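## Task

Move the cardboard box, the masking tape roll and the yellow sponge from the desk onto the top of the low shelf. The box goes below the blue sign, the tape below the green sign, and the sponge below the red sign. Each item must stay there without the robot holding or supporting it. The robot must not tip over or be left leaning, or the task fails.

## Robot and tools

Robot: a Rainbow Robotics RB-Y1 in a physics simulation. It has a wheeled base with two drive wheels and two rear casters, a folding leg and torso, two seven-joint arms with parallel grippers, and a pan/tilt head. The base is 0.66 m long and 0.58 m wide, and its front edge sits 0.10 m ahead of the wheel axle. The base cannot move sideways. Loose objects may occasionally get a small push from outside.

Frames: the base frame has its origin on the floor between the drive wheels, with x forward, y left and z up. The reported chest, left_hand and right_hand positions are in this frame. A hand point is midway between its finger pads; the fingers point along the hand's -z and close along its x. Printed hand positions can be off, more so at long reach. The odometry frame is the base frame as it was when the scene began. base_odometry counts wheel rotation only, so wheel slip shows up as travel. Its heading runs from -3.142 to 3.142, positive to the left.

execute_actions: the argument actions is a list holding one action, or an empty list to just read the state and images. An action may contain base, joints, or both, plus optional speeds and min_time_s. Everything in an action starts at once.
- base: exactly one key. translate_m is a relative drive distance in metres, -3 to 3, positive forward. rotate_rad is a relative turn on the spot in radians, -3.2 to 3.2, positive counter-clockwise seen from above. A base move is counted from the base position in the last state report.
- joints: one dictionary covering both arms, torso and head. Each value is an absolute target for the named joint. Units are radians, except the *_gripper_m keys, which are metres of opening (0 to 0.1).
- Torso ranges: torso_squat_rad 0 to 1.2 (higher lowers the chest); torso_shift_rad -0.3 to 0.6 (positive pushes the hips forward); torso_pitch_rad -0.2 to 1.4 (positive leans forward); torso_yaw_rad -1.5 to 1.5 (positive turns left). They must also satisfy these joint limits together: squat+shift<=1.52; squat-shift+pitch<=1.57; shift+0.5pitch-0.4squat<=0.7; shift+0.3pitch-0.5squat<=0.39. A target that breaks them moves only partway and reports off_target.
- Arm ranges, with the same key pattern for left_ and right_:
  - shoulder_pitch -2.356 to 2.356; negative brings the arm forward and up.
  - shoulder_roll: left 0 to 3.141, right -3.141 to 0. Moving away from 0 raises the arm outward.
  - shoulder_yaw -2.094 to 2.094.
  - elbow -2.617 to 0.01; negative bends it.
  - forearm_roll -3.141 to 3.141.
  - wrist_pitch -1.57 to 1.919; negative tips the hand forward.
  - hand_roll -2.705 to 2.705.
  - On both arms, positive yaw and roll values turn counter-clockwise (to the left).
- Head: head_pan_rad -0.523 to 0.523 (positive left, relative to the chest); head_tilt_rad -0.35 to 1.57 (positive looks down).
- speeds can lower the top speed for this action only: translate_m 0.05 to 0.4 m/s, rotate_rad 0.1 to 1.509 rad/s.
- min_time_s (0.1 to 8) sets the shortest duration for every arm and head motion in the action.
- cameras chooses which images come back: head_camera, left_wrist_camera, right_wrist_camera, or all. Leaving it out also returns all; [] returns none.
- Any unknown key or out-of-range value rejects the whole call, and nothing moves.
- A joint you leave out may still be driving toward an earlier target.

wait {seconds: 0 to 10}: commands nothing new and returns the same state and images. zoom_image {camera, region [x0,y0,x1,y1]}: the region is in pixels of that camera's latest image, at most 504x504. The head image is 896x504; wrist images are 644x364. finished_scene {scene}: takes the current scene number, ends that scene irreversibly, and reports whether it succeeded. Its result also gives the next scene's task.

Reading results: base_status and joint_status report how each motion ended.
- done: for the base, the wheels turned the commanded amount, even if they slipped.
- off_target: the part stopped short and may still be pushing.
- contact_stop: it met firm resistance.
- time_out: it took far longer than expected.
- limit_stop_at_<name>: a built-in limit stopped it.
- limit_stop_at_own_body: the self-collision guard stopped it before any contact.
- stopped_with_arm: the torso halted because an arm hit something.

After a contact, time or limit stop, the joint holds where it stopped. A contact_stop, time_out or stopped_with_arm on one member halts its whole group (the torso, or one arm). "joint command not followed" means an arm's targets were rejected by a collision check; read the cause line for the fix. Those targets may be retried later. The gripper in the same action still moves. on_its_own lists things the call did not command; there, "held at" shows a target, not a position. If something is stuck and pushing, back it off in its own action: arms first, then the torso. One exception: if both hands hold a single object and the torso contact_stops right at the start with nothing in the way, resend both arms' current joint_positions, then send the torso command again.

Gripping: command an opening at least 0.005 m narrower than the object. The off_target that follows is normal.

Hazards to avoid:
- The base does not stop at furniture; its wheels can spin while it keeps pushing.
- The bent leg can stick out past the front edge of the base and shove the robot backward without odometry showing it.
- Heavy loads far forward can tip the robot over.
- Each arm is rated for 3 kg.
- Arms must never strike or press on each other, grippers included. A hard press ends the run.
- Joint torque at its load limit (shoulders 63, elbow 32.4, wrist joints 22.5 N m) freezes the robot for 10 s.
- Motors heat while holding loads. A MOTOR HOT warning appears at 65 °C; at 80 °C the arm brakes (OVER-TEMPERATURE FAULT, limit_stop_at_motor_heat), after which you resend your targets.
- Do not drop, slam or shove objects.
- The robot keeps holding its last command while you think.

Cameras follow OpenCV pinhole conventions, with calibration given in the base frame. Small per-scene errors exist, and they are larger for the wrist cameras when the arm is extended.

Each tool is called after "Call:" in YAML: its name, and indented under it one key for each argument.

## Session

Call:
execute_actions:
  actions: []

Scene clock: 0.00 s.
base_odometry: x=+0.000 y=+0.000 heading=+0.000 (m, m, rad; odometry frame)
base_status: not commanded
joint_positions: torso_squat_rad=+0.350 torso_shift_rad=-0.001 torso_pitch_rad=-0.002 torso_yaw_rad=-0.001 left_shoulder_pitch_rad=+0.002 left_shoulder_roll_rad=+0.021 left_shoulder_yaw_rad=-0.045 left_elbow_rad=-0.125 left_forearm_roll_rad=-0.049 left_wrist_pitch_rad=+0.023 left_hand_roll_rad=-0.013 left_gripper_m=+0.101 right_shoulder_pitch_rad=-0.037 right_shoulder_roll_rad=-0.012 right_shoulder_yaw_rad=+0.024 right_elbow_rad=-0.273 right_forearm_roll_rad=-0.024 right_wrist_pitch_rad=-0.032 right_hand_roll_rad=-0.032 right_gripper_m=+0.099 head_pan_rad=+0.000 head_tilt_rad=+0.400
joint_status: not commanded
chest: x=-0.2294 y=-0.0001 z=+1.2474 quat_wxyz=(+1.000, +0.000, -0.001, +0.000) (m; base frame)
left_hand: x=-0.1737 y=+0.2337 z=+0.5643 quat_wxyz=(+0.997, +0.011, -0.051, -0.054) (m; base frame)
right_hand: x=-0.0623 y=-0.2247 z=+0.5825 quat_wxyz=(+0.985, +0.001, -0.171, -0.009) (m; base frame)
pictures: head_camera, left_wrist_camera, right_wrist_camera
Images, in order (width x height): head_camera 896x504, left_wrist_camera 644x364, right_wrist_camera 644x364.

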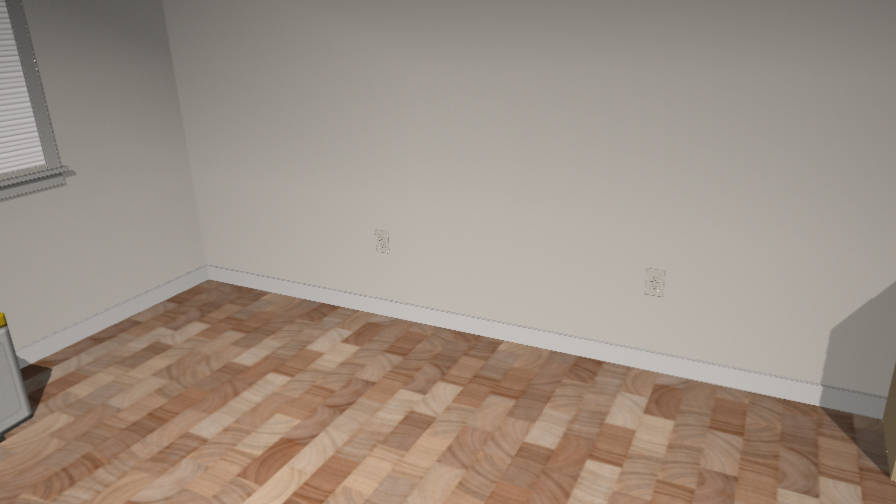

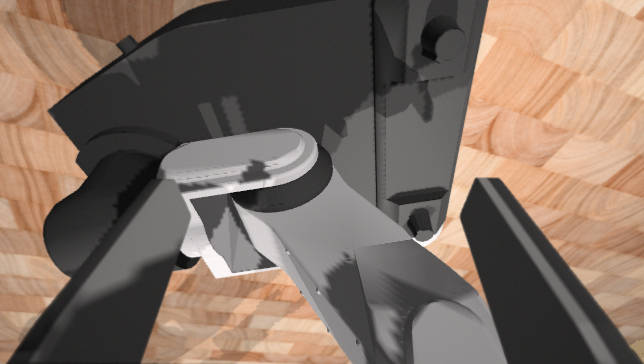

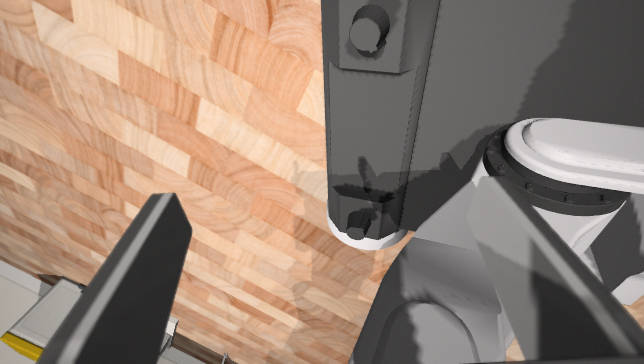

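Call:
execute_actions:
  actions:
    - {"joints":{"head_pan_rad":-0.52}}
  cameras: ["head_camera"]

Call:
execute_actions:
  actions:
    - {"joints":{"head_pan_rad":0.52}}
  cameras: ["head_camera"]

Scene clock: 4.43 s.
base_odometry: x=+0.000 y=+0.000 heading=+0.000 (m, m, rad; odometry frame)
base_status: not commanded
joint_positions: torso_squat_rad=+0.350 torso_shift_rad=-0.001 torso_pitch_rad=-0.002 torso_yaw_rad=-0.001 left_shoulder_pitch_rad=+0.002 left_shoulder_roll_rad=+0.021 left_shoulder_yaw_rad=-0.045 left_elbow_rad=-0.125 left_forearm_roll_rad=-0.049 left_wrist_pitch_rad=+0.023 left_hand_roll_rad=-0.013 left_gripper_m=+0.101 right_shoulder_pitch_rad=-0.037 right_shoulder_roll_rad=-0.012 right_shoulder_yaw_rad=+0.024 right_elbow_rad=-0.273 right_forearm_roll_rad=-0.024 right_wrist_pitch_rad=-0.032 right_hand_roll_rad=-0.032 right_gripper_m=+0.099 head_pan_rad=-0.520 head_tilt_rad=+0.400
joint_status: all done
chest: x=-0.2294 y=-0.0001 z=+1.2474 quat_wxyz=(+1.000, +0.000, -0.001, +0.000) (m; base frame)
left_hand: x=-0.1737 y=+0.2337 z=+0.5643 quat_wxyz=(+0.997, +0.011, -0.051, -0.054) (m; base frame)
right_hand: x=-0.0623 y=-0.2247 z=+0.5825 quat_wxyz=(+0.985, +0.001, -0.171, -0.009) (m; base frame)
pictures: head_camera
camera_calibration (this result's frames):
head_camera: T_world_to_cam=[[-0.500652, -0.865437, -0.0191404, -0.0809975], [-0.301644, 0.19514, -0.933237, 1.34268], [0.811393, -0.461453, -0.358751, 0.634485], [0, 0, 0, 1]] pos_world=[-0.150357, -0.0393235, 1.47911]
Images, in order (width x height): head_camera 896x504.

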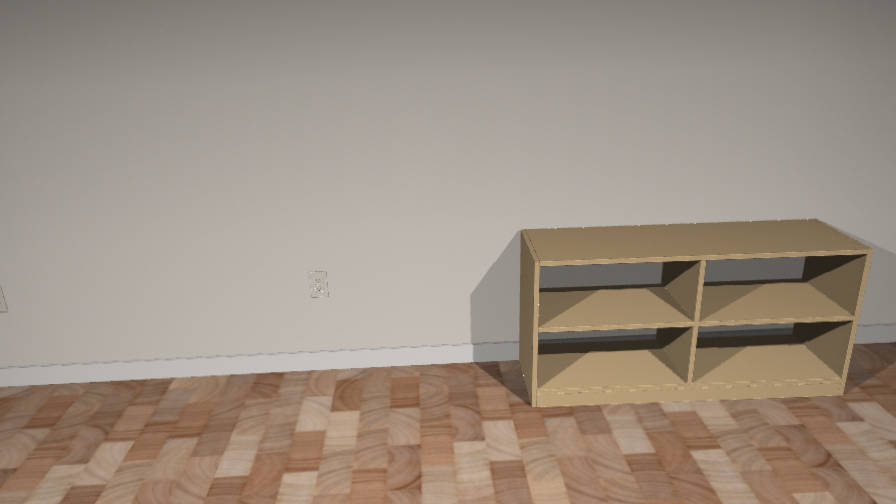

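Scene clock: 5.80 s.
base_odometry: x=+0.000 y=+0.000 heading=+0.000 (m, m, rad; odometry frame)
base_status: not commanded
joint_positions: torso_squat_rad=+0.350 torso_shift_rad=-0.001 torso_pitch_rad=-0.002 torso_yaw_rad=-0.001 left_shoulder_pitch_rad=+0.002 left_shoulder_roll_rad=+0.021 left_shoulder_yaw_rad=-0.045 left_elbow_rad=-0.125 left_forearm_roll_rad=-0.049 left_wrist_pitch_rad=+0.023 left_hand_roll_rad=-0.013 left_gripper_m=+0.101 right_shoulder_pitch_rad=-0.037 right_shoulder_roll_rad=-0.012 right_shoulder_yaw_rad=+0.024 right_elbow_rad=-0.273 right_forearm_roll_rad=-0.024 right_wrist_pitch_rad=-0.032 right_hand_roll_rad=-0.032 right_gripper_m=+0.099 head_pan_rad=+0.520 head_tilt_rad=+0.400
joint_status: all done
chest: x=-0.2294 y=-0.0001 z=+1.2474 quat_wxyz=(+1.000, +0.000, -0.001, +0.000) (m; base frame)
left_hand: x=-0.1737 y=+0.2337 z=+0.5643 quat_wxyz=(+0.997, +0.011, -0.051, -0.054) (m; base frame)
right_hand: x=-0.0623 y=-0.2247 z=+0.5825 quat_wxyz=(+0.985, +0.001, -0.171, -0.009) (m; base frame)
pictures: head_camera
camera_calibration (this result's frames):
head_camera: T_world_to_cam=[[0.492833, -0.86996, -0.016895, 0.122292], [-0.320245, -0.163297, -0.933155, 1.33866], [0.809048, 0.4653, -0.359078, 0.634553], [0, 0, 0, 1]] pos_world=[-0.144954, 0.029731, 1.4791]
Images, in order (width x height): head_camera 896x504.

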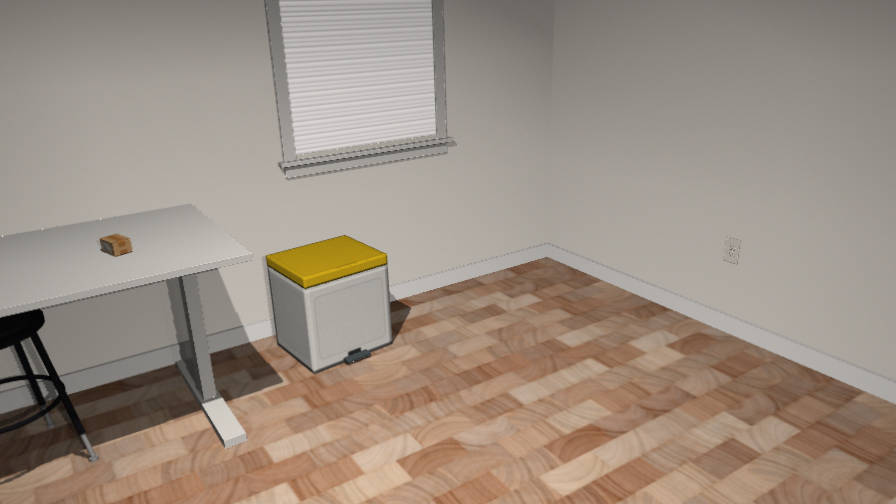

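Call:
execute_actions:
  actions:
    - {"base":{"rotate_rad":1.1},"joints":{"head_pan_rad":0.2}}

Scene clock: 11.27 s.
base_odometry: x=+0.000 y=+0.000 heading=+1.100 (m, m, rad; odometry frame)
base_status: done
joint_positions: torso_squat_rad=+0.350 torso_shift_rad=-0.001 torso_pitch_rad=-0.002 torso_yaw_rad=-0.001 left_shoulder_pitch_rad=+0.002 left_shoulder_roll_rad=+0.021 left_shoulder_yaw_rad=-0.045 left_elbow_rad=-0.125 left_forearm_roll_rad=-0.049 left_wrist_pitch_rad=+0.023 left_hand_roll_rad=-0.013 left_gripper_m=+0.101 right_shoulder_pitch_rad=-0.037 right_shoulder_roll_rad=-0.012 right_shoulder_yaw_rad=+0.024 right_elbow_rad=-0.273 right_forearm_roll_rad=-0.024 right_wrist_pitch_rad=-0.032 right_hand_roll_rad=-0.032 right_gripper_m=+0.099 head_pan_rad=+0.200 head_tilt_rad=+0.400
joint_status: all done
chest: x=-0.2294 y=-0.0002 z=+1.2474 quat_wxyz=(+1.000, +0.000, -0.001, +0.000) (m; base frame)
left_hand: x=-0.1737 y=+0.2337 z=+0.5643 quat_wxyz=(+0.997, +0.011, -0.051, -0.054) (m; base frame)
right_hand: x=-0.0623 y=-0.2247 z=+0.5825 quat_wxyz=(+0.985, +0.001, -0.171, -0.009) (m; base frame)
pictures: head_camera, left_wrist_camera, right_wrist_camera
camera_calibration (this result's frames):
head_camera: T_world_to_cam=[[0.194266, -0.980791, -0.0175834, 0.06116], [-0.355138, -0.0536107, -0.933275, 1.33159], [0.914406, 0.187548, -0.358731, 0.655941], [0, 0, 0, 1]] pos_world=[-0.13878, 0.00835227, 1.47912]
left_wrist_camera: T_world_to_cam=[[0.987768, -0.130418, 0.0854728, 0.153412], [-0.154443, -0.742726, 0.651541, -0.193454], [-0.0214902, -0.656772, -0.753783, 0.660375], [0, 0, 0, 1]] pos_world=[-0.167221, 0.310041, 0.61071]
right_wrist_camera: T_world_to_cam=[[-0.947485, 0.0502336, -0.315831, 0.141226], [-0.172185, 0.752089, 0.636172, -0.185314], [0.26949, 0.657144, -0.703943, 0.666709], [0, 0, 0, 1]] pos_world=[-0.0777706, -0.305845, 0.63182]
Images, in order (width x height): head_camera 896x504, left_wrist_camera 644x364, right_wrist_camera 644x364.

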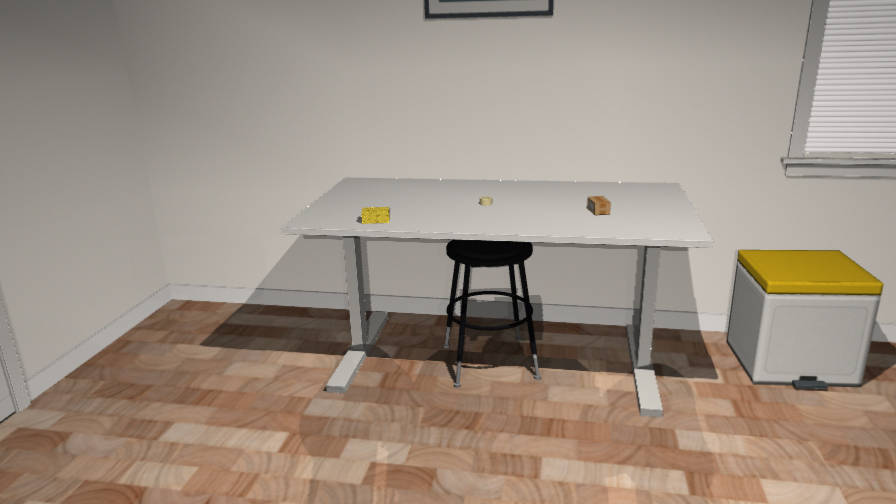

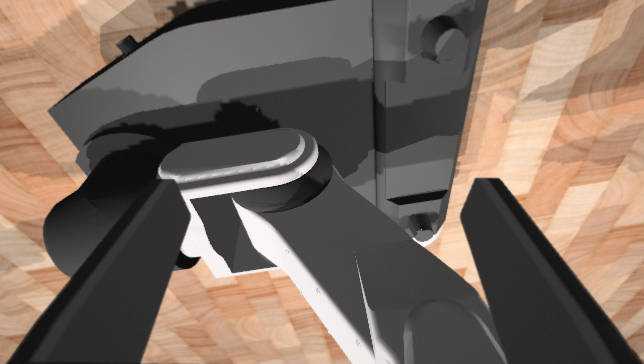

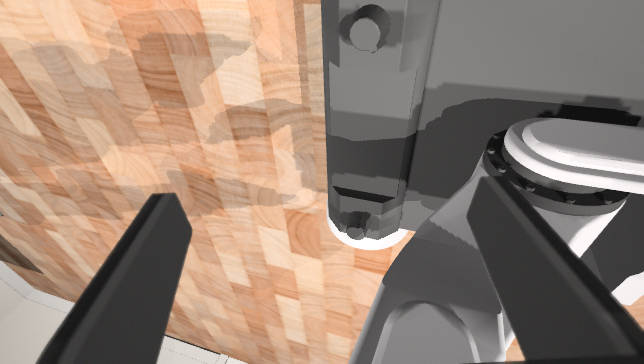

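Call:
execute_actions:
  actions:
    - {"base":{"rotate_rad":0.065},"joints":{"head_pan_rad":0}}
  cameras: []

Call:
execute_actions:
  actions:
    - {"base":{"translate_m":1.4},"joints":{"head_tilt_rad":0.3,"torso_squat_rad":0.15,"torso_pitch_rad":0.45,"right_shoulder_pitch_rad":-0.906,"right_shoulder_roll_rad":-0.128,"right_shoulder_yaw_rad":-0.273,"right_elbow_rad":-1.298,"right_forearm_roll_rad":0,"right_wrist_pitch_rad":1.724,"right_hand_roll_rad":0,"left_shoulder_pitch_rad":-0.906,"left_shoulder_roll_rad":0.128,"left_shoulder_yaw_rad":0.273,"left_elbow_rad":-1.298,"left_forearm_roll_rad":0,"left_wrist_pitch_rad":1.724,"left_hand_roll_rad":0},"min_time_s":2.5}

Scene clock: 53.53 s.
base_odometry: x=+0.000 y=+0.000 heading=+1.164 (m, m, rad; odometry frame)
base_status: done
joint_positions: torso_squat_rad=+0.350 torso_shift_rad=-0.001 torso_pitch_rad=-0.002 torso_yaw_rad=-0.001 left_shoulder_pitch_rad=+0.002 left_shoulder_roll_rad=+0.021 left_shoulder_yaw_rad=-0.045 left_elbow_rad=-0.125 left_forearm_roll_rad=-0.049 left_wrist_pitch_rad=+0.023 left_hand_roll_rad=-0.013 left_gripper_m=+0.101 right_shoulder_pitch_rad=-0.037 right_shoulder_roll_rad=-0.013 right_shoulder_yaw_rad=+0.024 right_elbow_rad=-0.273 right_forearm_roll_rad=-0.024 right_wrist_pitch_rad=-0.032 right_hand_roll_rad=-0.032 right_gripper_m=+0.099 head_pan_rad=+0.000 head_tilt_rad=+0.400
joint_status: all done
chest: x=-0.2294 y=-0.0002 z=+1.2474 quat_wxyz=(+1.000, +0.000, -0.001, +0.000) (m; base frame)
left_hand: x=-0.1737 y=+0.2337 z=+0.5643 quat_wxyz=(+0.997, +0.011, -0.051, -0.054) (m; base frame)
right_hand: x=-0.0623 y=-0.2247 z=+0.5825 quat_wxyz=(+0.985, +0.001, -0.171, -0.009) (m; base frame)
pictures: none
No camera images: the call's "cameras" was empty. Leave "cameras" out to get every camera's image.

Scene clock: 58.60 s.
base_odometry: x=+0.553 y=+1.286 heading=+1.165 (m, m, rad; odometry frame)
base_status: done
joint_positions: torso_squat_rad=+0.150 torso_shift_rad=-0.001 torso_pitch_rad=+0.450 torso_yaw_rad=-0.001 left_shoulder_pitch_rad=-0.906 left_shoulder_roll_rad=+0.128 left_shoulder_yaw_rad=+0.273 left_elbow_rad=-1.298 left_forearm_roll_rad=+0.000 left_wrist_pitch_rad=+1.724 left_hand_roll_rad=+0.000 left_gripper_m=+0.101 right_shoulder_pitch_rad=-0.906 right_shoulder_roll_rad=-0.128 right_shoulder_yaw_rad=-0.273 right_elbow_rad=-1.298 right_forearm_roll_rad=+0.000 right_wrist_pitch_rad=+1.724 right_hand_roll_rad=+0.000 right_gripper_m=+0.099 head_pan_rad=+0.000 head_tilt_rad=+0.300
joint_status: all done
chest: x=-0.0942 y=-0.0002 z=+1.2513 quat_wxyz=(+0.975, +0.000, +0.223, +0.000) (m; base frame)
left_hand: x=+0.3407 y=+0.2192 z=+0.8625 quat_wxyz=(+1.000, +0.000, +0.000, +0.000) (m; base frame)
right_hand: x=+0.3403 y=-0.2204 z=+0.8626 quat_wxyz=(+1.000, +0.000, +0.000, +0.000) (m; base frame)
pictures: head_camera, left_wrist_camera, right_wrist_camera
camera_calibration (this result's frames):
head_camera: T_world_to_cam=[[-0.010184, -0.99983, -0.0153698, 0.0173091], [-0.65872, 0.0182721, -0.752166, 1.13225], [0.752319, 0.00246433, -0.658794, 0.873748], [0, 0, 0, 1]] pos_world=[0.0886766, -0.00553572, 1.42753]
left_wrist_camera: T_world_to_cam=[[0.999636, -0.0232487, -0.0136706, -0.324071], [-0.00784266, -0.735551, 0.677424, -0.392911], [-0.0258047, -0.67707, -0.735466, 0.876788], [0, 0, 0, 1]] pos_world=[0.343497, 0.297106, 0.906584]
right_wrist_camera: T_world_to_cam=[[-0.99923, 0.0327716, 0.0215748, 0.333609], [0.0388683, 0.751692, 0.658368, -0.388484], [0.00535819, 0.6587, -0.752387, 0.884527], [0, 0, 0, 1]] pos_world=[0.343712, -0.301551, 0.914075]
Images, in order (width x height): head_camera 896x504, left_wrist_camera 644x364, right_wrist_camera 644x364.

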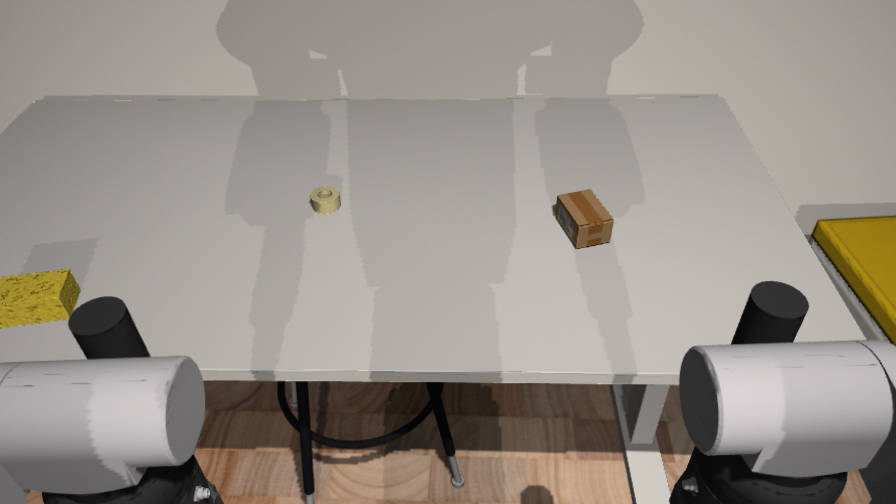

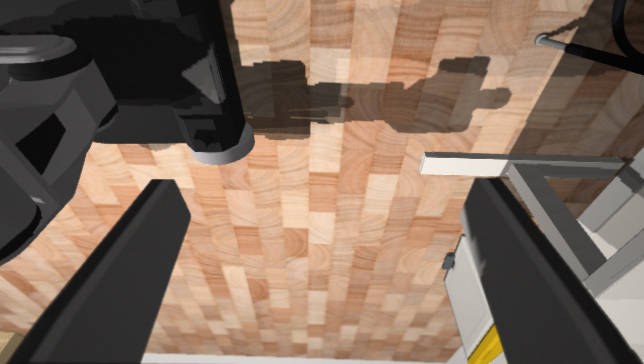

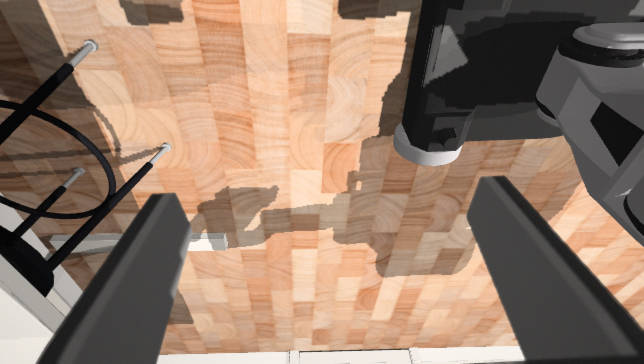

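Call:
execute_actions:
  actions:
    - {"base":{"translate_m":0.64},"joints":{"head_tilt_rad":0.75,"torso_squat_rad":0.3,"right_hand_roll_rad":-1.32,"left_shoulder_pitch_rad":-1.195,"left_shoulder_roll_rad":0.216,"left_shoulder_yaw_rad":0.324,"left_elbow_rad":-0.799,"left_wrist_pitch_rad":1.522,"left_hand_roll_rad":1.57}}

Scene clock: 79.77 s.
base_odometry: x=+0.805 y=+1.874 heading=+1.165 (m, m, rad; odometry frame)
base_status: done
joint_positions: torso_squat_rad=+0.300 torso_shift_rad=-0.001 torso_pitch_rad=+0.450 torso_yaw_rad=-0.001 left_shoulder_pitch_rad=-1.195 left_shoulder_roll_rad=+0.216 left_shoulder_yaw_rad=+0.324 left_elbow_rad=-0.799 left_forearm_roll_rad=+0.000 left_wrist_pitch_rad=+1.522 left_hand_roll_rad=+1.570 left_gripper_m=+0.101 right_shoulder_pitch_rad=-0.906 right_shoulder_roll_rad=-0.128 right_shoulder_yaw_rad=-0.273 right_elbow_rad=-1.298 right_forearm_roll_rad=+0.000 right_wrist_pitch_rad=+1.724 right_hand_roll_rad=-1.320 right_gripper_m=+0.099 head_pan_rad=+0.000 head_tilt_rad=+0.750
joint_status: all done
chest: x=-0.0942 y=-0.0002 z=+1.2279 quat_wxyz=(+0.975, +0.000, +0.223, +0.000) (m; base frame)
left_hand: x=+0.4011 y=+0.2191 z=+0.8396 quat_wxyz=(+0.708, -0.001, +0.000, +0.706) (m; base frame)
right_hand: x=+0.3403 y=-0.2204 z=+0.8392 quat_wxyz=(+0.790, +0.000, +0.000, -0.613) (m; base frame)
pictures: head_camera, left_wrist_camera, right_wrist_camera
camera_calibration (this result's frames):
head_camera: T_world_to_cam=[[-0.016135, -0.999824, -0.00955132, 0.00889722], [-0.920255, 0.0185849, -0.390877, 0.612734], [0.390986, 0.00248287, -0.920393, 1.22871], [0, 0, 0, 1]] pos_world=[0.0836069, -0.0055427, 1.37049]
left_wrist_camera: T_world_to_cam=[[0.0243463, 0.999601, -0.0143385, -0.217104], [0.735658, -0.00820232, 0.677303, -0.834449], [0.676915, -0.027038, -0.735564, 0.437315], [0, 0, 0, 1]] pos_world=[0.32313, 0.221997, 0.883735]
right_wrist_camera: T_world_to_cam=[[-0.216262, 0.976108, 0.0210534, 0.276059], [0.738034, 0.149323, 0.658034, -0.743483], [0.639169, 0.157846, -0.752694, 0.541102], [0, 0, 0, 1]] pos_world=[0.262562, -0.243855, 0.890709]
Images, in order (width x height): head_camera 896x504, left_wrist_camera 644x364, right_wrist_camera 644x364.

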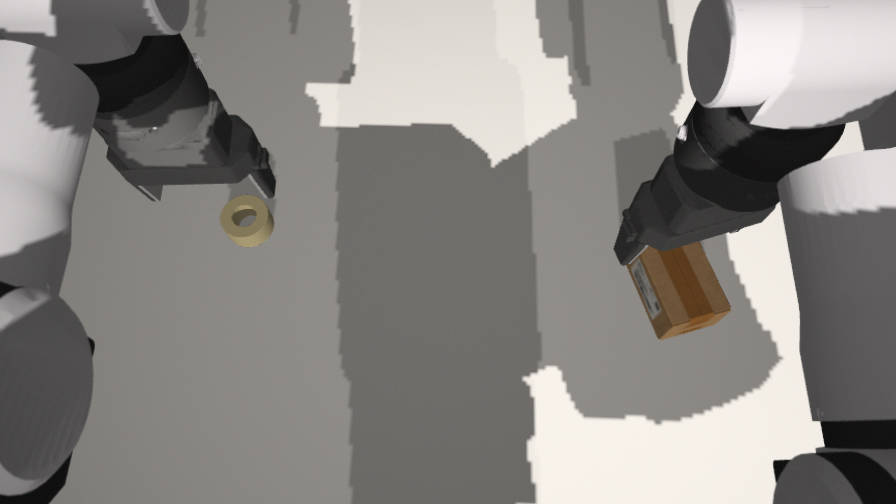

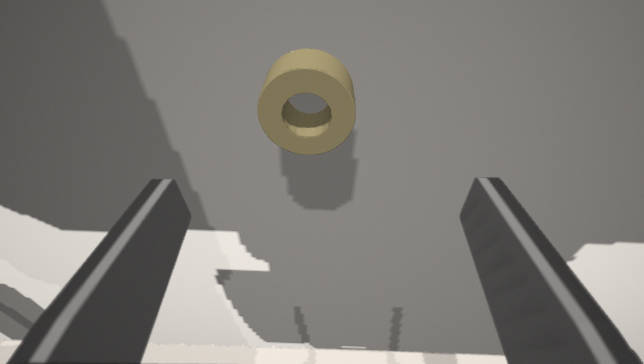

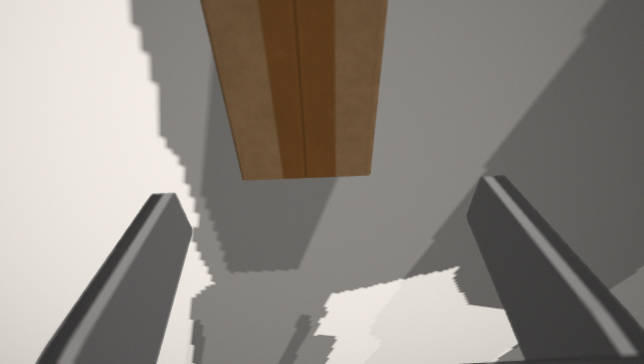

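Call:
execute_actions:
  actions:
    - {"joints":{"torso_squat_rad":0.36,"right_shoulder_pitch_rad":-0.8,"right_shoulder_roll_rad":-0.116,"right_shoulder_yaw_rad":-0.293,"right_elbow_rad":-1.472,"right_wrist_pitch_rad":1.796,"right_hand_roll_rad":-1.272}}
  cameras: ["right_wrist_camera"]

Call:
execute_actions:
  actions:
    - {"joints":{"torso_squat_rad":0.53,"head_tilt_rad":1.0}}

Scene clock: 105.13 s.
base_odometry: x=+0.805 y=+1.874 heading=+1.165 (m, m, rad; odometry frame)
base_status: not commanded
joint_positions: torso_squat_rad=+0.360 torso_shift_rad=-0.001 torso_pitch_rad=+0.450 torso_yaw_rad=-0.001 left_shoulder_pitch_rad=-1.195 left_shoulder_roll_rad=+0.216 left_shoulder_yaw_rad=+0.324 left_elbow_rad=-0.799 left_forearm_roll_rad=+0.000 left_wrist_pitch_rad=+1.522 left_hand_roll_rad=+1.570 left_gripper_m=+0.101 right_shoulder_pitch_rad=-0.800 right_shoulder_roll_rad=-0.116 right_shoulder_yaw_rad=-0.293 right_elbow_rad=-1.472 right_forearm_roll_rad=+0.000 right_wrist_pitch_rad=+1.796 right_hand_roll_rad=-1.272 right_gripper_m=+0.099 head_pan_rad=+0.000 head_tilt_rad=+0.750
joint_status: all done
chest: x=-0.0942 y=-0.0002 z=+1.2143 quat_wxyz=(+0.975, +0.000, +0.223, +0.000) (m; base frame)
left_hand: x=+0.4011 y=+0.2191 z=+0.8261 quat_wxyz=(+0.708, -0.001, +0.000, +0.706) (m; base frame)
right_hand: x=+0.3134 y=-0.2382 z=+0.8307 quat_wxyz=(+0.790, +0.000, +0.000, -0.613) (m; base frame)
pictures: right_wrist_camera
camera_calibration (this result's frames):
right_wrist_camera: T_world_to_cam=[[-0.21687, 0.975979, 0.0207725, 0.288191], [0.738191, 0.150033, 0.657696, -0.715], [0.638782, 0.157969, -0.752997, 0.555183], [0, 0, 0, 1]] pos_world=[0.235666, -0.261696, 0.882317]
Images, in order (width x height): right_wrist_camera 644x364.

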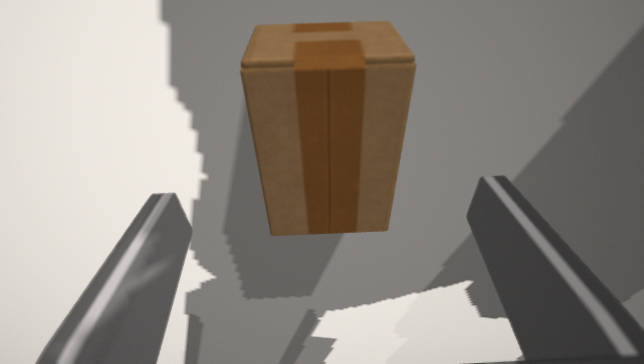

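Scene clock: 106.50 s.
base_odometry: x=+0.805 y=+1.874 heading=+1.165 (m, m, rad; odometry frame)
base_status: not commanded
joint_positions: torso_squat_rad=+0.530 torso_shift_rad=-0.001 torso_pitch_rad=+0.450 torso_yaw_rad=-0.001 left_shoulder_pitch_rad=-1.195 left_shoulder_roll_rad=+0.216 left_shoulder_yaw_rad=+0.324 left_elbow_rad=-0.799 left_forearm_roll_rad=+0.000 left_wrist_pitch_rad=+1.522 left_hand_roll_rad=+1.570 left_gripper_m=+0.101 right_shoulder_pitch_rad=-0.800 right_shoulder_roll_rad=-0.116 right_shoulder_yaw_rad=-0.293 right_elbow_rad=-1.472 right_forearm_roll_rad=+0.000 right_wrist_pitch_rad=+1.796 right_hand_roll_rad=-1.272 right_gripper_m=+0.099 head_pan_rad=+0.000 head_tilt_rad=+1.000
joint_status: all done
chest: x=-0.0942 y=-0.0001 z=+1.1631 quat_wxyz=(+0.975, +0.000, +0.223, +0.000) (m; base frame)
left_hand: x=+0.4011 y=+0.2191 z=+0.7749 quat_wxyz=(+0.708, -0.001, +0.000, +0.706) (m; base frame)
right_hand: x=+0.3135 y=-0.2382 z=+0.7796 quat_wxyz=(+0.790, +0.000, +0.000, -0.613) (m; base frame)
pictures: head_camera, left_wrist_camera, right_wrist_camera
camera_calibration (this result's frames):
head_camera: T_world_to_cam=[[-0.0181705, -0.999821, -0.00535738, 0.002727], [-0.98833, 0.0187717, -0.151166, 0.268595], [0.151239, 0.00254811, -0.988494, 1.26298], [0, 0, 0, 1]] pos_world=[0.0744979, -0.00553369, 1.28907]
left_wrist_camera: T_world_to_cam=[[0.0242452, 0.999604, -0.0142988, -0.218109], [0.735637, -0.00815394, 0.677327, -0.790667], [0.676942, -0.0269406, -0.735543, 0.389628], [0, 0, 0, 1]] pos_world=[0.323176, 0.222073, 0.819009]
right_wrist_camera: T_world_to_cam=[[-0.216869, 0.97598, 0.0207644, 0.289256], [0.738176, 0.150035, 0.657712, -0.681414], [0.638799, 0.157965, -0.752983, 0.516595], [0, 0, 0, 1]] pos_world=[0.235734, -0.261677, 0.831155]
Images, in order (width x height): head_camera 896x504, left_wrist_camera 644x364, right_wrist_camera 644x364.

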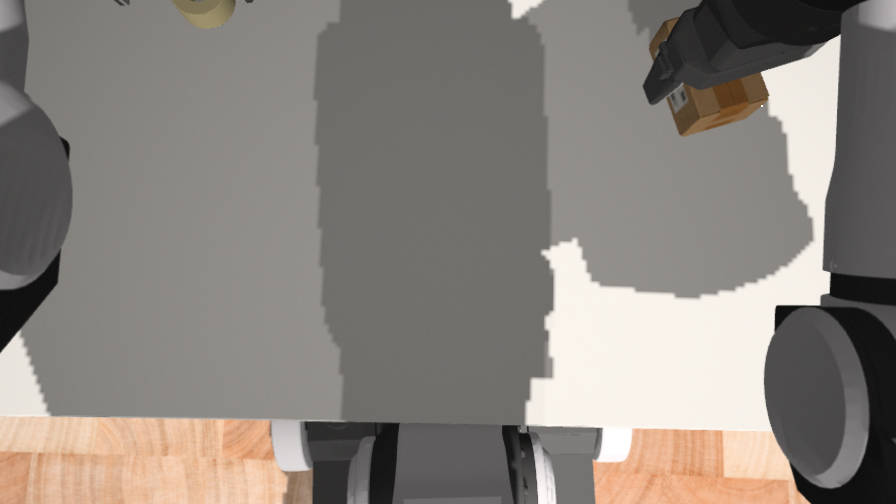

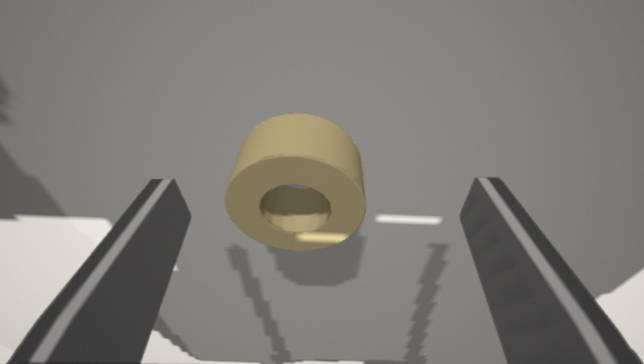

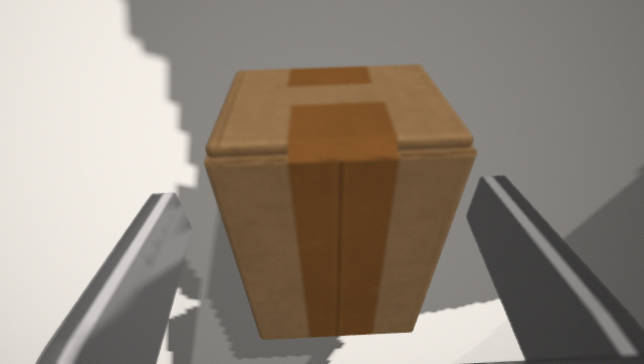

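Call:
execute_actions:
  actions:
    - {"joints":{"torso_squat_rad":0.577,"head_tilt_rad":0.8}}
  cameras: ["left_wrist_camera"]

Call:
execute_actions:
  actions:
    - {"joints":{"left_gripper_m":0.038,"right_gripper_m":0.048}}

Scene clock: 114.70 s.
base_odometry: x=+0.805 y=+1.874 heading=+1.165 (m, m, rad; odometry frame)
base_status: not commanded
joint_positions: torso_squat_rad=+0.577 torso_shift_rad=-0.001 torso_pitch_rad=+0.450 torso_yaw_rad=-0.001 left_shoulder_pitch_rad=-1.195 left_shoulder_roll_rad=+0.216 left_shoulder_yaw_rad=+0.324 left_elbow_rad=-0.799 left_forearm_roll_rad=+0.000 left_wrist_pitch_rad=+1.522 left_hand_roll_rad=+1.570 left_gripper_m=+0.101 right_shoulder_pitch_rad=-0.800 right_shoulder_roll_rad=-0.116 right_shoulder_yaw_rad=-0.293 right_elbow_rad=-1.472 right_forearm_roll_rad=+0.000 right_wrist_pitch_rad=+1.796 right_hand_roll_rad=-1.272 right_gripper_m=+0.099 head_pan_rad=+0.000 head_tilt_rad=+0.800
joint_status: all done
chest: x=-0.0941 y=-0.0001 z=+1.1458 quat_wxyz=(+0.975, +0.000, +0.223, +0.000) (m; base frame)
left_hand: x=+0.4011 y=+0.2192 z=+0.7576 quat_wxyz=(+0.708, -0.001, +0.000, +0.706) (m; base frame)
right_hand: x=+0.3135 y=-0.2382 z=+0.7623 quat_wxyz=(+0.790, +0.000, +0.000, -0.613) (m; base frame)
pictures: left_wrist_camera
camera_calibration (this result's frames):
left_wrist_camera: T_world_to_cam=[[0.0242458, 0.999604, -0.0142987, -0.218364], [0.735631, -0.00815421, 0.677333, -0.778974], [0.676948, -0.026941, -0.735538, 0.376895], [0, 0, 0, 1]] pos_world=[0.323194, 0.22208, 0.801723]
Images, in order (width x height): left_wrist_camera 644x364.

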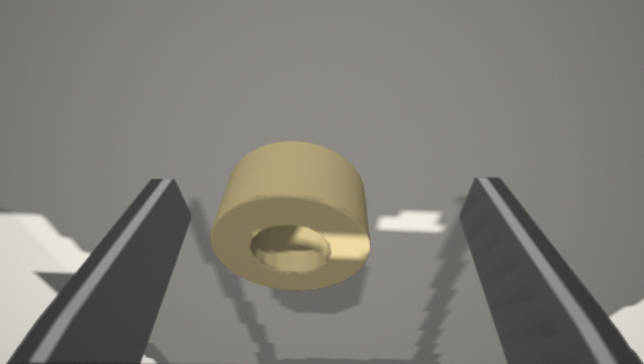

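Scene clock: 115.80 s.
base_odometry: x=+0.805 y=+1.874 heading=+1.165 (m, m, rad; odometry frame)
base_status: not commanded
joint_positions: torso_squat_rad=+0.577 torso_shift_rad=-0.001 torso_pitch_rad=+0.450 torso_yaw_rad=-0.001 left_shoulder_pitch_rad=-1.195 left_shoulder_roll_rad=+0.216 left_shoulder_yaw_rad=+0.324 left_elbow_rad=-0.799 left_forearm_roll_rad=+0.000 left_wrist_pitch_rad=+1.522 left_hand_roll_rad=+1.570 left_gripper_m=+0.050 right_shoulder_pitch_rad=-0.800 right_shoulder_roll_rad=-0.116 right_shoulder_yaw_rad=-0.293 right_elbow_rad=-1.472 right_forearm_roll_rad=+0.000 right_wrist_pitch_rad=+1.796 right_hand_roll_rad=-1.272 right_gripper_m=+0.059 head_pan_rad=+0.000 head_tilt_rad=+0.800
joint_status: left_gripper_m off_target (ended at +0.050, target +0.038); right_gripper_m off_target (ended at +0.059, target +0.048)
chest: x=-0.0941 y=-0.0001 z=+1.1458 quat_wxyz=(+0.975, +0.000, +0.223, +0.000) (m; base frame)
left_hand: x=+0.4011 y=+0.2192 z=+0.7576 quat_wxyz=(+0.708, -0.001, +0.000, +0.706) (m; base frame)
right_hand: x=+0.3135 y=-0.2382 z=+0.7623 quat_wxyz=(+0.790, +0.000, +0.000, -0.613) (m; base frame)
pictures: head_camera, left_wrist_camera, right_wrist_camera
camera_calibration (this result's frames):
head_camera: T_world_to_cam=[[-0.0166437, -0.999823, -0.00875778, 0.00709855], [-0.938638, 0.0186418, -0.3444, 0.519744], [0.344503, 0.0024883, -0.938782, 1.178], [0, 0, 0, 1]] pos_world=[0.0821454, -0.0055229, 1.28495]
left_wrist_camera: T_world_to_cam=[[0.0242437, 0.999604, -0.0142982, -0.218364], [0.735631, -0.00815303, 0.677333, -0.778974], [0.676948, -0.0269393, -0.735538, 0.376894], [0, 0, 0, 1]] pos_world=[0.323194, 0.22208, 0.801723]
right_wrist_camera: T_world_to_cam=[[-0.216868, 0.97598, 0.020762, 0.289614], [0.738167, 0.150033, 0.657723, -0.670066], [0.63881, 0.157965, -0.752973, 0.503556], [0, 0, 0, 1]] pos_world=[0.235751, -0.26167, 0.813869]
Images, in order (width x height): head_camera 896x504, left_wrist_camera 644x364, right_wrist_camera 644x364.

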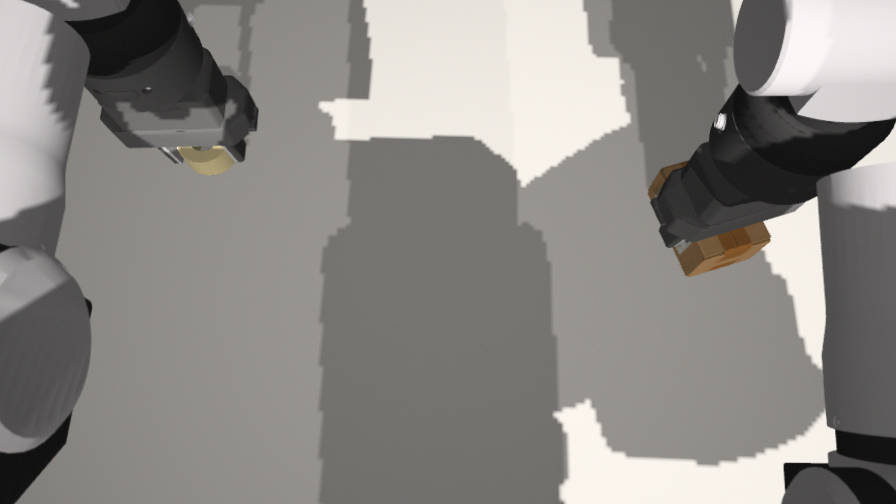

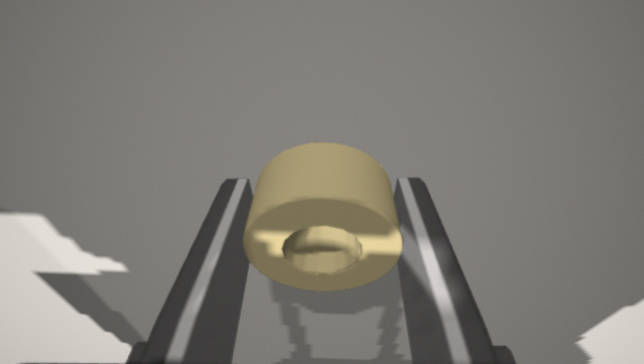

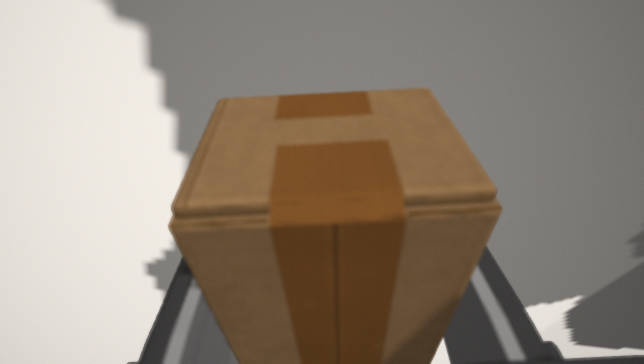

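Call:
execute_actions:
  actions:
    - {"joints":{"torso_squat_rad":0.45}}
  cameras: []

Call:
execute_actions:
  actions:
    - {"base":{"translate_m":-0.75},"joints":{"head_tilt_rad":-0.2}}
  cameras: []

Call:
execute_actions:
  actions:
    - {"base":{"rotate_rad":3.0}}

Scene clock: 122.20 s.
base_odometry: x=+0.805 y=+1.874 heading=+1.165 (m, m, rad; odometry frame)
base_status: not commanded
joint_positions: torso_squat_rad=+0.450 torso_shift_rad=-0.001 torso_pitch_rad=+0.450 torso_yaw_rad=-0.001 left_shoulder_pitch_rad=-1.195 left_shoulder_roll_rad=+0.216 left_shoulder_yaw_rad=+0.324 left_elbow_rad=-0.799 left_forearm_roll_rad=+0.000 left_wrist_pitch_rad=+1.522 left_hand_roll_rad=+1.570 left_gripper_m=+0.050 right_shoulder_pitch_rad=-0.800 right_shoulder_roll_rad=-0.116 right_shoulder_yaw_rad=-0.293 right_elbow_rad=-1.472 right_forearm_roll_rad=+0.000 right_wrist_pitch_rad=+1.796 right_hand_roll_rad=-1.272 right_gripper_m=+0.059 head_pan_rad=+0.000 head_tilt_rad=+0.800
joint_status: all done
chest: x=-0.0941 y=-0.0002 z=+1.1894 quat_wxyz=(+0.975, +0.000, +0.223, +0.000) (m; base frame)
left_hand: x=+0.4011 y=+0.2191 z=+0.8011 quat_wxyz=(+0.708, +0.000, +0.000, +0.706) (m; base frame)
right_hand: x=+0.3134 y=-0.2382 z=+0.8058 quat_wxyz=(+0.790, -0.001, +0.000, -0.613) (m; base frame)
pictures: none
No camera images: the call's "cameras" was empty. Leave "cameras" out to get every camera's image.

Scene clock: 125.83 s.
base_odometry: x=+0.510 y=+1.185 heading=+1.166 (m, m, rad; odometry frame)
base_status: done
joint_positions: torso_squat_rad=+0.450 torso_shift_rad=-0.001 torso_pitch_rad=+0.450 torso_yaw_rad=-0.001 left_shoulder_pitch_rad=-1.195 left_shoulder_roll_rad=+0.216 left_shoulder_yaw_rad=+0.324 left_elbow_rad=-0.799 left_forearm_roll_rad=+0.000 left_wrist_pitch_rad=+1.522 left_hand_roll_rad=+1.570 left_gripper_m=+0.050 right_shoulder_pitch_rad=-0.800 right_shoulder_roll_rad=-0.116 right_shoulder_yaw_rad=-0.293 right_elbow_rad=-1.472 right_forearm_roll_rad=+0.000 right_wrist_pitch_rad=+1.796 right_hand_roll_rad=-1.272 right_gripper_m=+0.059 head_pan_rad=+0.000 head_tilt_rad=-0.200
joint_status: all done
chest: x=-0.0942 y=-0.0002 z=+1.1894 quat_wxyz=(+0.975, +0.000, +0.223, +0.000) (m; base frame)
left_hand: x=+0.4010 y=+0.2192 z=+0.8012 quat_wxyz=(+0.708, +0.000, +0.000, +0.706) (m; base frame)
right_hand: x=+0.3133 y=-0.2382 z=+0.8058 quat_wxyz=(+0.790, -0.001, +0.000, -0.613) (m; base frame)
pictures: none
No camera images: the call's "cameras" was empty. Leave "cameras" out to get every camera's image.

Scene clock: 131.03 s.
base_odometry: x=+0.510 y=+1.185 heading=-2.117 (m, m, rad; odometry frame)
base_status: done
joint_positions: torso_squat_rad=+0.450 torso_shift_rad=-0.001 torso_pitch_rad=+0.450 torso_yaw_rad=-0.001 left_shoulder_pitch_rad=-1.195 left_shoulder_roll_rad=+0.216 left_shoulder_yaw_rad=+0.324 left_elbow_rad=-0.799 left_forearm_roll_rad=+0.000 left_wrist_pitch_rad=+1.522 left_hand_roll_rad=+1.570 left_gripper_m=+0.050 right_shoulder_pitch_rad=-0.800 right_shoulder_roll_rad=-0.116 right_shoulder_yaw_rad=-0.293 right_elbow_rad=-1.472 right_forearm_roll_rad=+0.000 right_wrist_pitch_rad=+1.796 right_hand_roll_rad=-1.272 right_gripper_m=+0.059 head_pan_rad=+0.000 head_tilt_rad=-0.200
joint_status: not commanded
chest: x=-0.0942 y=-0.0002 z=+1.1894 quat_wxyz=(+0.975, +0.000, +0.223, +0.000) (m; base frame)
left_hand: x=+0.4011 y=+0.2192 z=+0.8012 quat_wxyz=(+0.708, +0.000, +0.000, +0.707) (m; base frame)
right_hand: x=+0.3133 y=-0.2382 z=+0.8058 quat_wxyz=(+0.790, -0.001, +0.000, -0.613) (m; base frame)
pictures: head_camera, left_wrist_camera, right_wrist_camera
camera_calibration (this result's frames):
head_camera: T_world_to_cam=[[-0.00135958, -0.999835, -0.0181034, 0.0199798], [-0.217383, 0.017966, -0.975921, 1.38451], [0.976085, 0.00260853, -0.217372, 0.229814], [0, 0, 0, 1]] pos_world=[0.0766778, -0.00549709, 1.40149]
left_wrist_camera: T_world_to_cam=[[0.0241653, 0.999606, -0.0142438, -0.217796], [0.735715, -0.00813544, 0.677242, -0.808393], [0.67686, -0.0268451, -0.735622, 0.409078], [0, 0, 0, 1]] pos_world=[0.323121, 0.222116, 0.845302]
right_wrist_camera: T_world_to_cam=[[-0.216799, 0.975993, 0.0208814, 0.288578], [0.738367, 0.149947, 0.657518, -0.698493], [0.638602, 0.157968, -0.753149, 0.536634], [0, 0, 0, 1]] pos_world=[0.235613, -0.261683, 0.857412]
Images, in order (width x height): head_camera 896x504, left_wrist_camera 644x364, right_wrist_camera 644x364.

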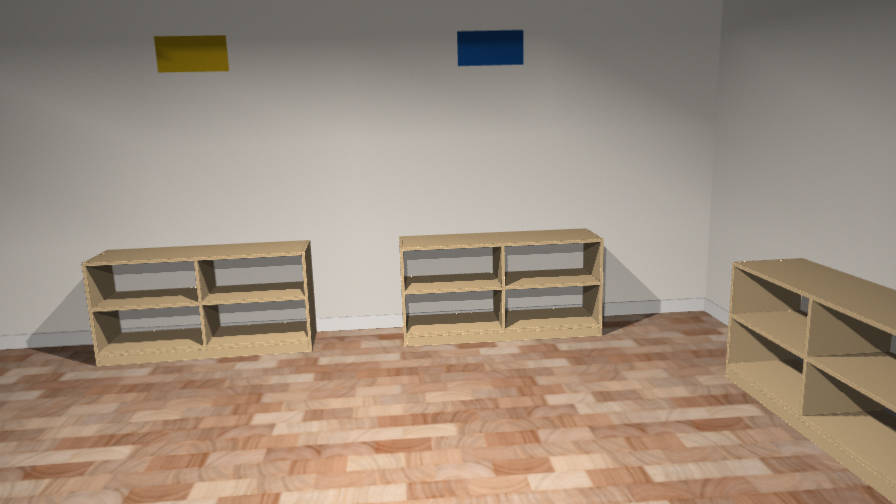

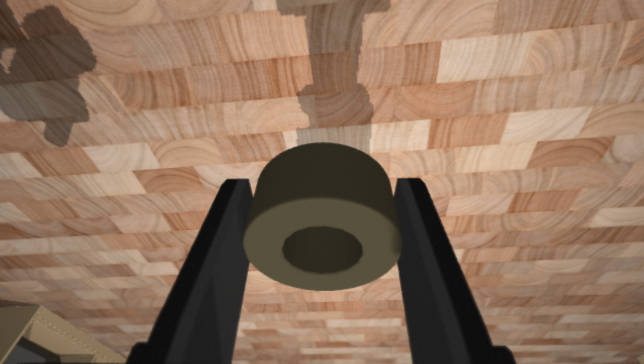

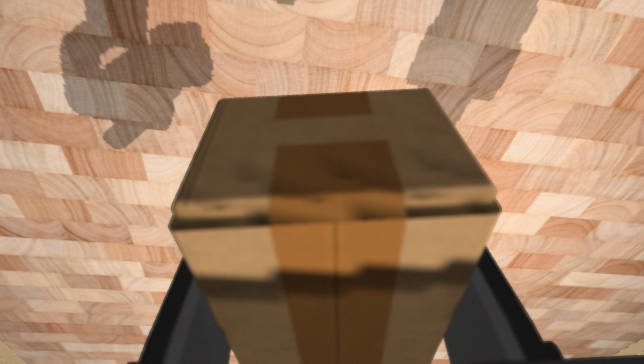

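Call:
execute_actions:
  actions:
    - {"base":{"translate_m":0.4},"joints":{"head_pan_rad":-0.52,"head_tilt_rad":-0.3,"right_hand_roll_rad":-1.4}}
  cameras: ["head_camera"]

Call:
execute_actions:
  actions:
    - {"base":{"translate_m":2.8},"joints":{"head_pan_rad":0,"head_tilt_rad":0.5}}

Scene clock: 137.27 s.
base_odometry: x=+0.302 y=+0.843 heading=-2.117 (m, m, rad; odometry frame)
base_status: done
joint_positions: torso_squat_rad=+0.450 torso_shift_rad=-0.001 torso_pitch_rad=+0.450 torso_yaw_rad=-0.001 left_shoulder_pitch_rad=-1.195 left_shoulder_roll_rad=+0.216 left_shoulder_yaw_rad=+0.324 left_elbow_rad=-0.799 left_forearm_roll_rad=+0.000 left_wrist_pitch_rad=+1.522 left_hand_roll_rad=+1.570 left_gripper_m=+0.050 right_shoulder_pitch_rad=-0.800 right_shoulder_roll_rad=-0.116 right_shoulder_yaw_rad=-0.293 right_elbow_rad=-1.472 right_forearm_roll_rad=+0.000 right_wrist_pitch_rad=+1.796 right_hand_roll_rad=-1.400 right_gripper_m=+0.059 head_pan_rad=-0.520 head_tilt_rad=-0.300
joint_status: all done
chest: x=-0.0941 y=-0.0002 z=+1.1894 quat_wxyz=(+0.975, +0.000, +0.223, +0.000) (m; base frame)
left_hand: x=+0.4011 y=+0.2192 z=+0.8011 quat_wxyz=(+0.708, +0.000, +0.000, +0.707) (m; base frame)
right_hand: x=+0.3134 y=-0.2382 z=+0.8058 quat_wxyz=(+0.749, -0.001, +0.000, -0.662) (m; base frame)
pictures: head_camera
camera_calibration (this result's frames):
head_camera: T_world_to_cam=[[-0.447808, -0.871828, 0.198455, -0.268832], [-0.149486, -0.14583, -0.977951, 1.38638], [0.881545, -0.4676, -0.0650227, 0.0236637], [0, 0, 0, 1]] pos_world=[0.065999, -0.021135, 1.4107]
Images, in order (width x height): head_camera 896x504.

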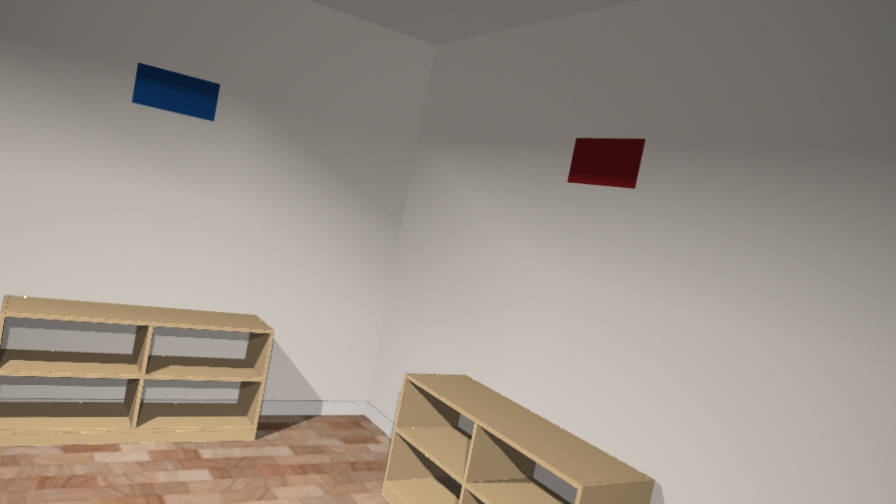

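Scene clock: 145.60 s.
base_odometry: x=-1.153 y=-1.550 heading=-2.117 (m, m, rad; odometry frame)
base_status: done
joint_positions: torso_squat_rad=+0.450 torso_shift_rad=-0.001 torso_pitch_rad=+0.450 torso_yaw_rad=-0.001 left_shoulder_pitch_rad=-1.195 left_shoulder_roll_rad=+0.216 left_shoulder_yaw_rad=+0.324 left_elbow_rad=-0.799 left_forearm_roll_rad=+0.000 left_wrist_pitch_rad=+1.522 left_hand_roll_rad=+1.570 left_gripper_m=+0.050 right_shoulder_pitch_rad=-0.800 right_shoulder_roll_rad=-0.116 right_shoulder_yaw_rad=-0.293 right_elbow_rad=-1.472 right_forearm_roll_rad=+0.000 right_wrist_pitch_rad=+1.796 right_hand_roll_rad=-1.400 right_gripper_m=+0.059 head_pan_rad=+0.000 head_tilt_rad=+0.500
joint_status: all done
chest: x=-0.0941 y=-0.0002 z=+1.1894 quat_wxyz=(+0.975, +0.000, +0.223, +0.000) (m; base frame)
left_hand: x=+0.4011 y=+0.2192 z=+0.8012 quat_wxyz=(+0.708, +0.000, +0.000, +0.707) (m; base frame)
right_hand: x=+0.3134 y=-0.2382 z=+0.8058 quat_wxyz=(+0.749, -0.001, +0.000, -0.662) (m; base frame)
pictures: head_camera, left_wrist_camera, right_wrist_camera
camera_calibration (this result's frames):
head_camera: T_world_to_cam=[[-0.0132583, -0.999827, -0.0130827, 0.0133028], [-0.794991, 0.018476, -0.60634, 0.889231], [0.606476, 0.00236154, -0.795098, 1.02015], [0, 0, 0, 1]] pos_world=[0.0884111, -0.00553801, 1.35047]
left_wrist_camera: T_world_to_cam=[[0.0241953, 0.999606, -0.0142588, -0.217777], [0.735736, -0.00814826, 0.67722, -0.808406], [0.676836, -0.0268763, -0.735643, 0.409047], [0, 0, 0, 1]] pos_world=[0.323185, 0.222098, 0.845276]
right_wrist_camera: T_world_to_cam=[[-0.0905712, 0.995674, 0.0207419, 0.253815], [0.751447, 0.0546575, 0.657526, -0.725331], [0.653548, 0.0751394, -0.753146, 0.512155], [0, 0, 0, 1]] pos_world=[0.233318, -0.251555, 0.857387]
Images, in order (width x height): head_camera 896x504, left_wrist_camera 644x364, right_wrist_camera 644x364.

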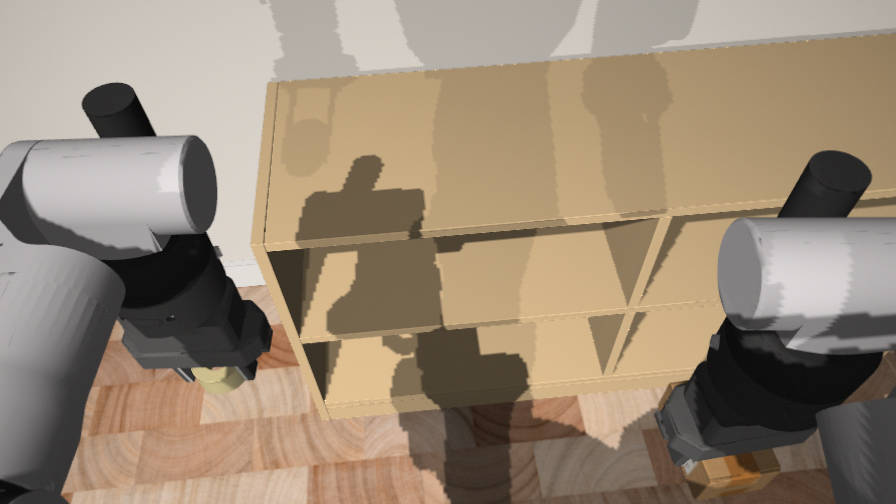

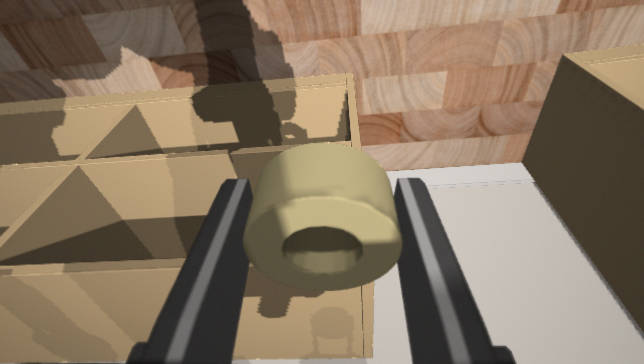

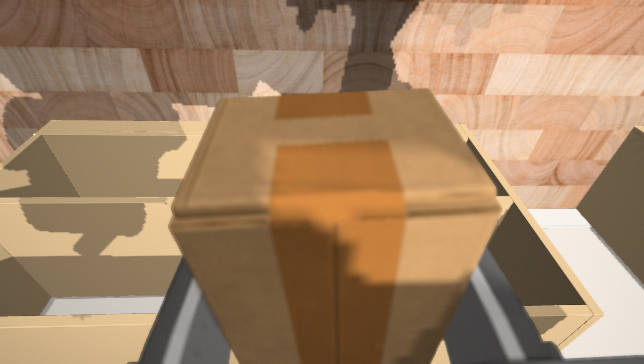

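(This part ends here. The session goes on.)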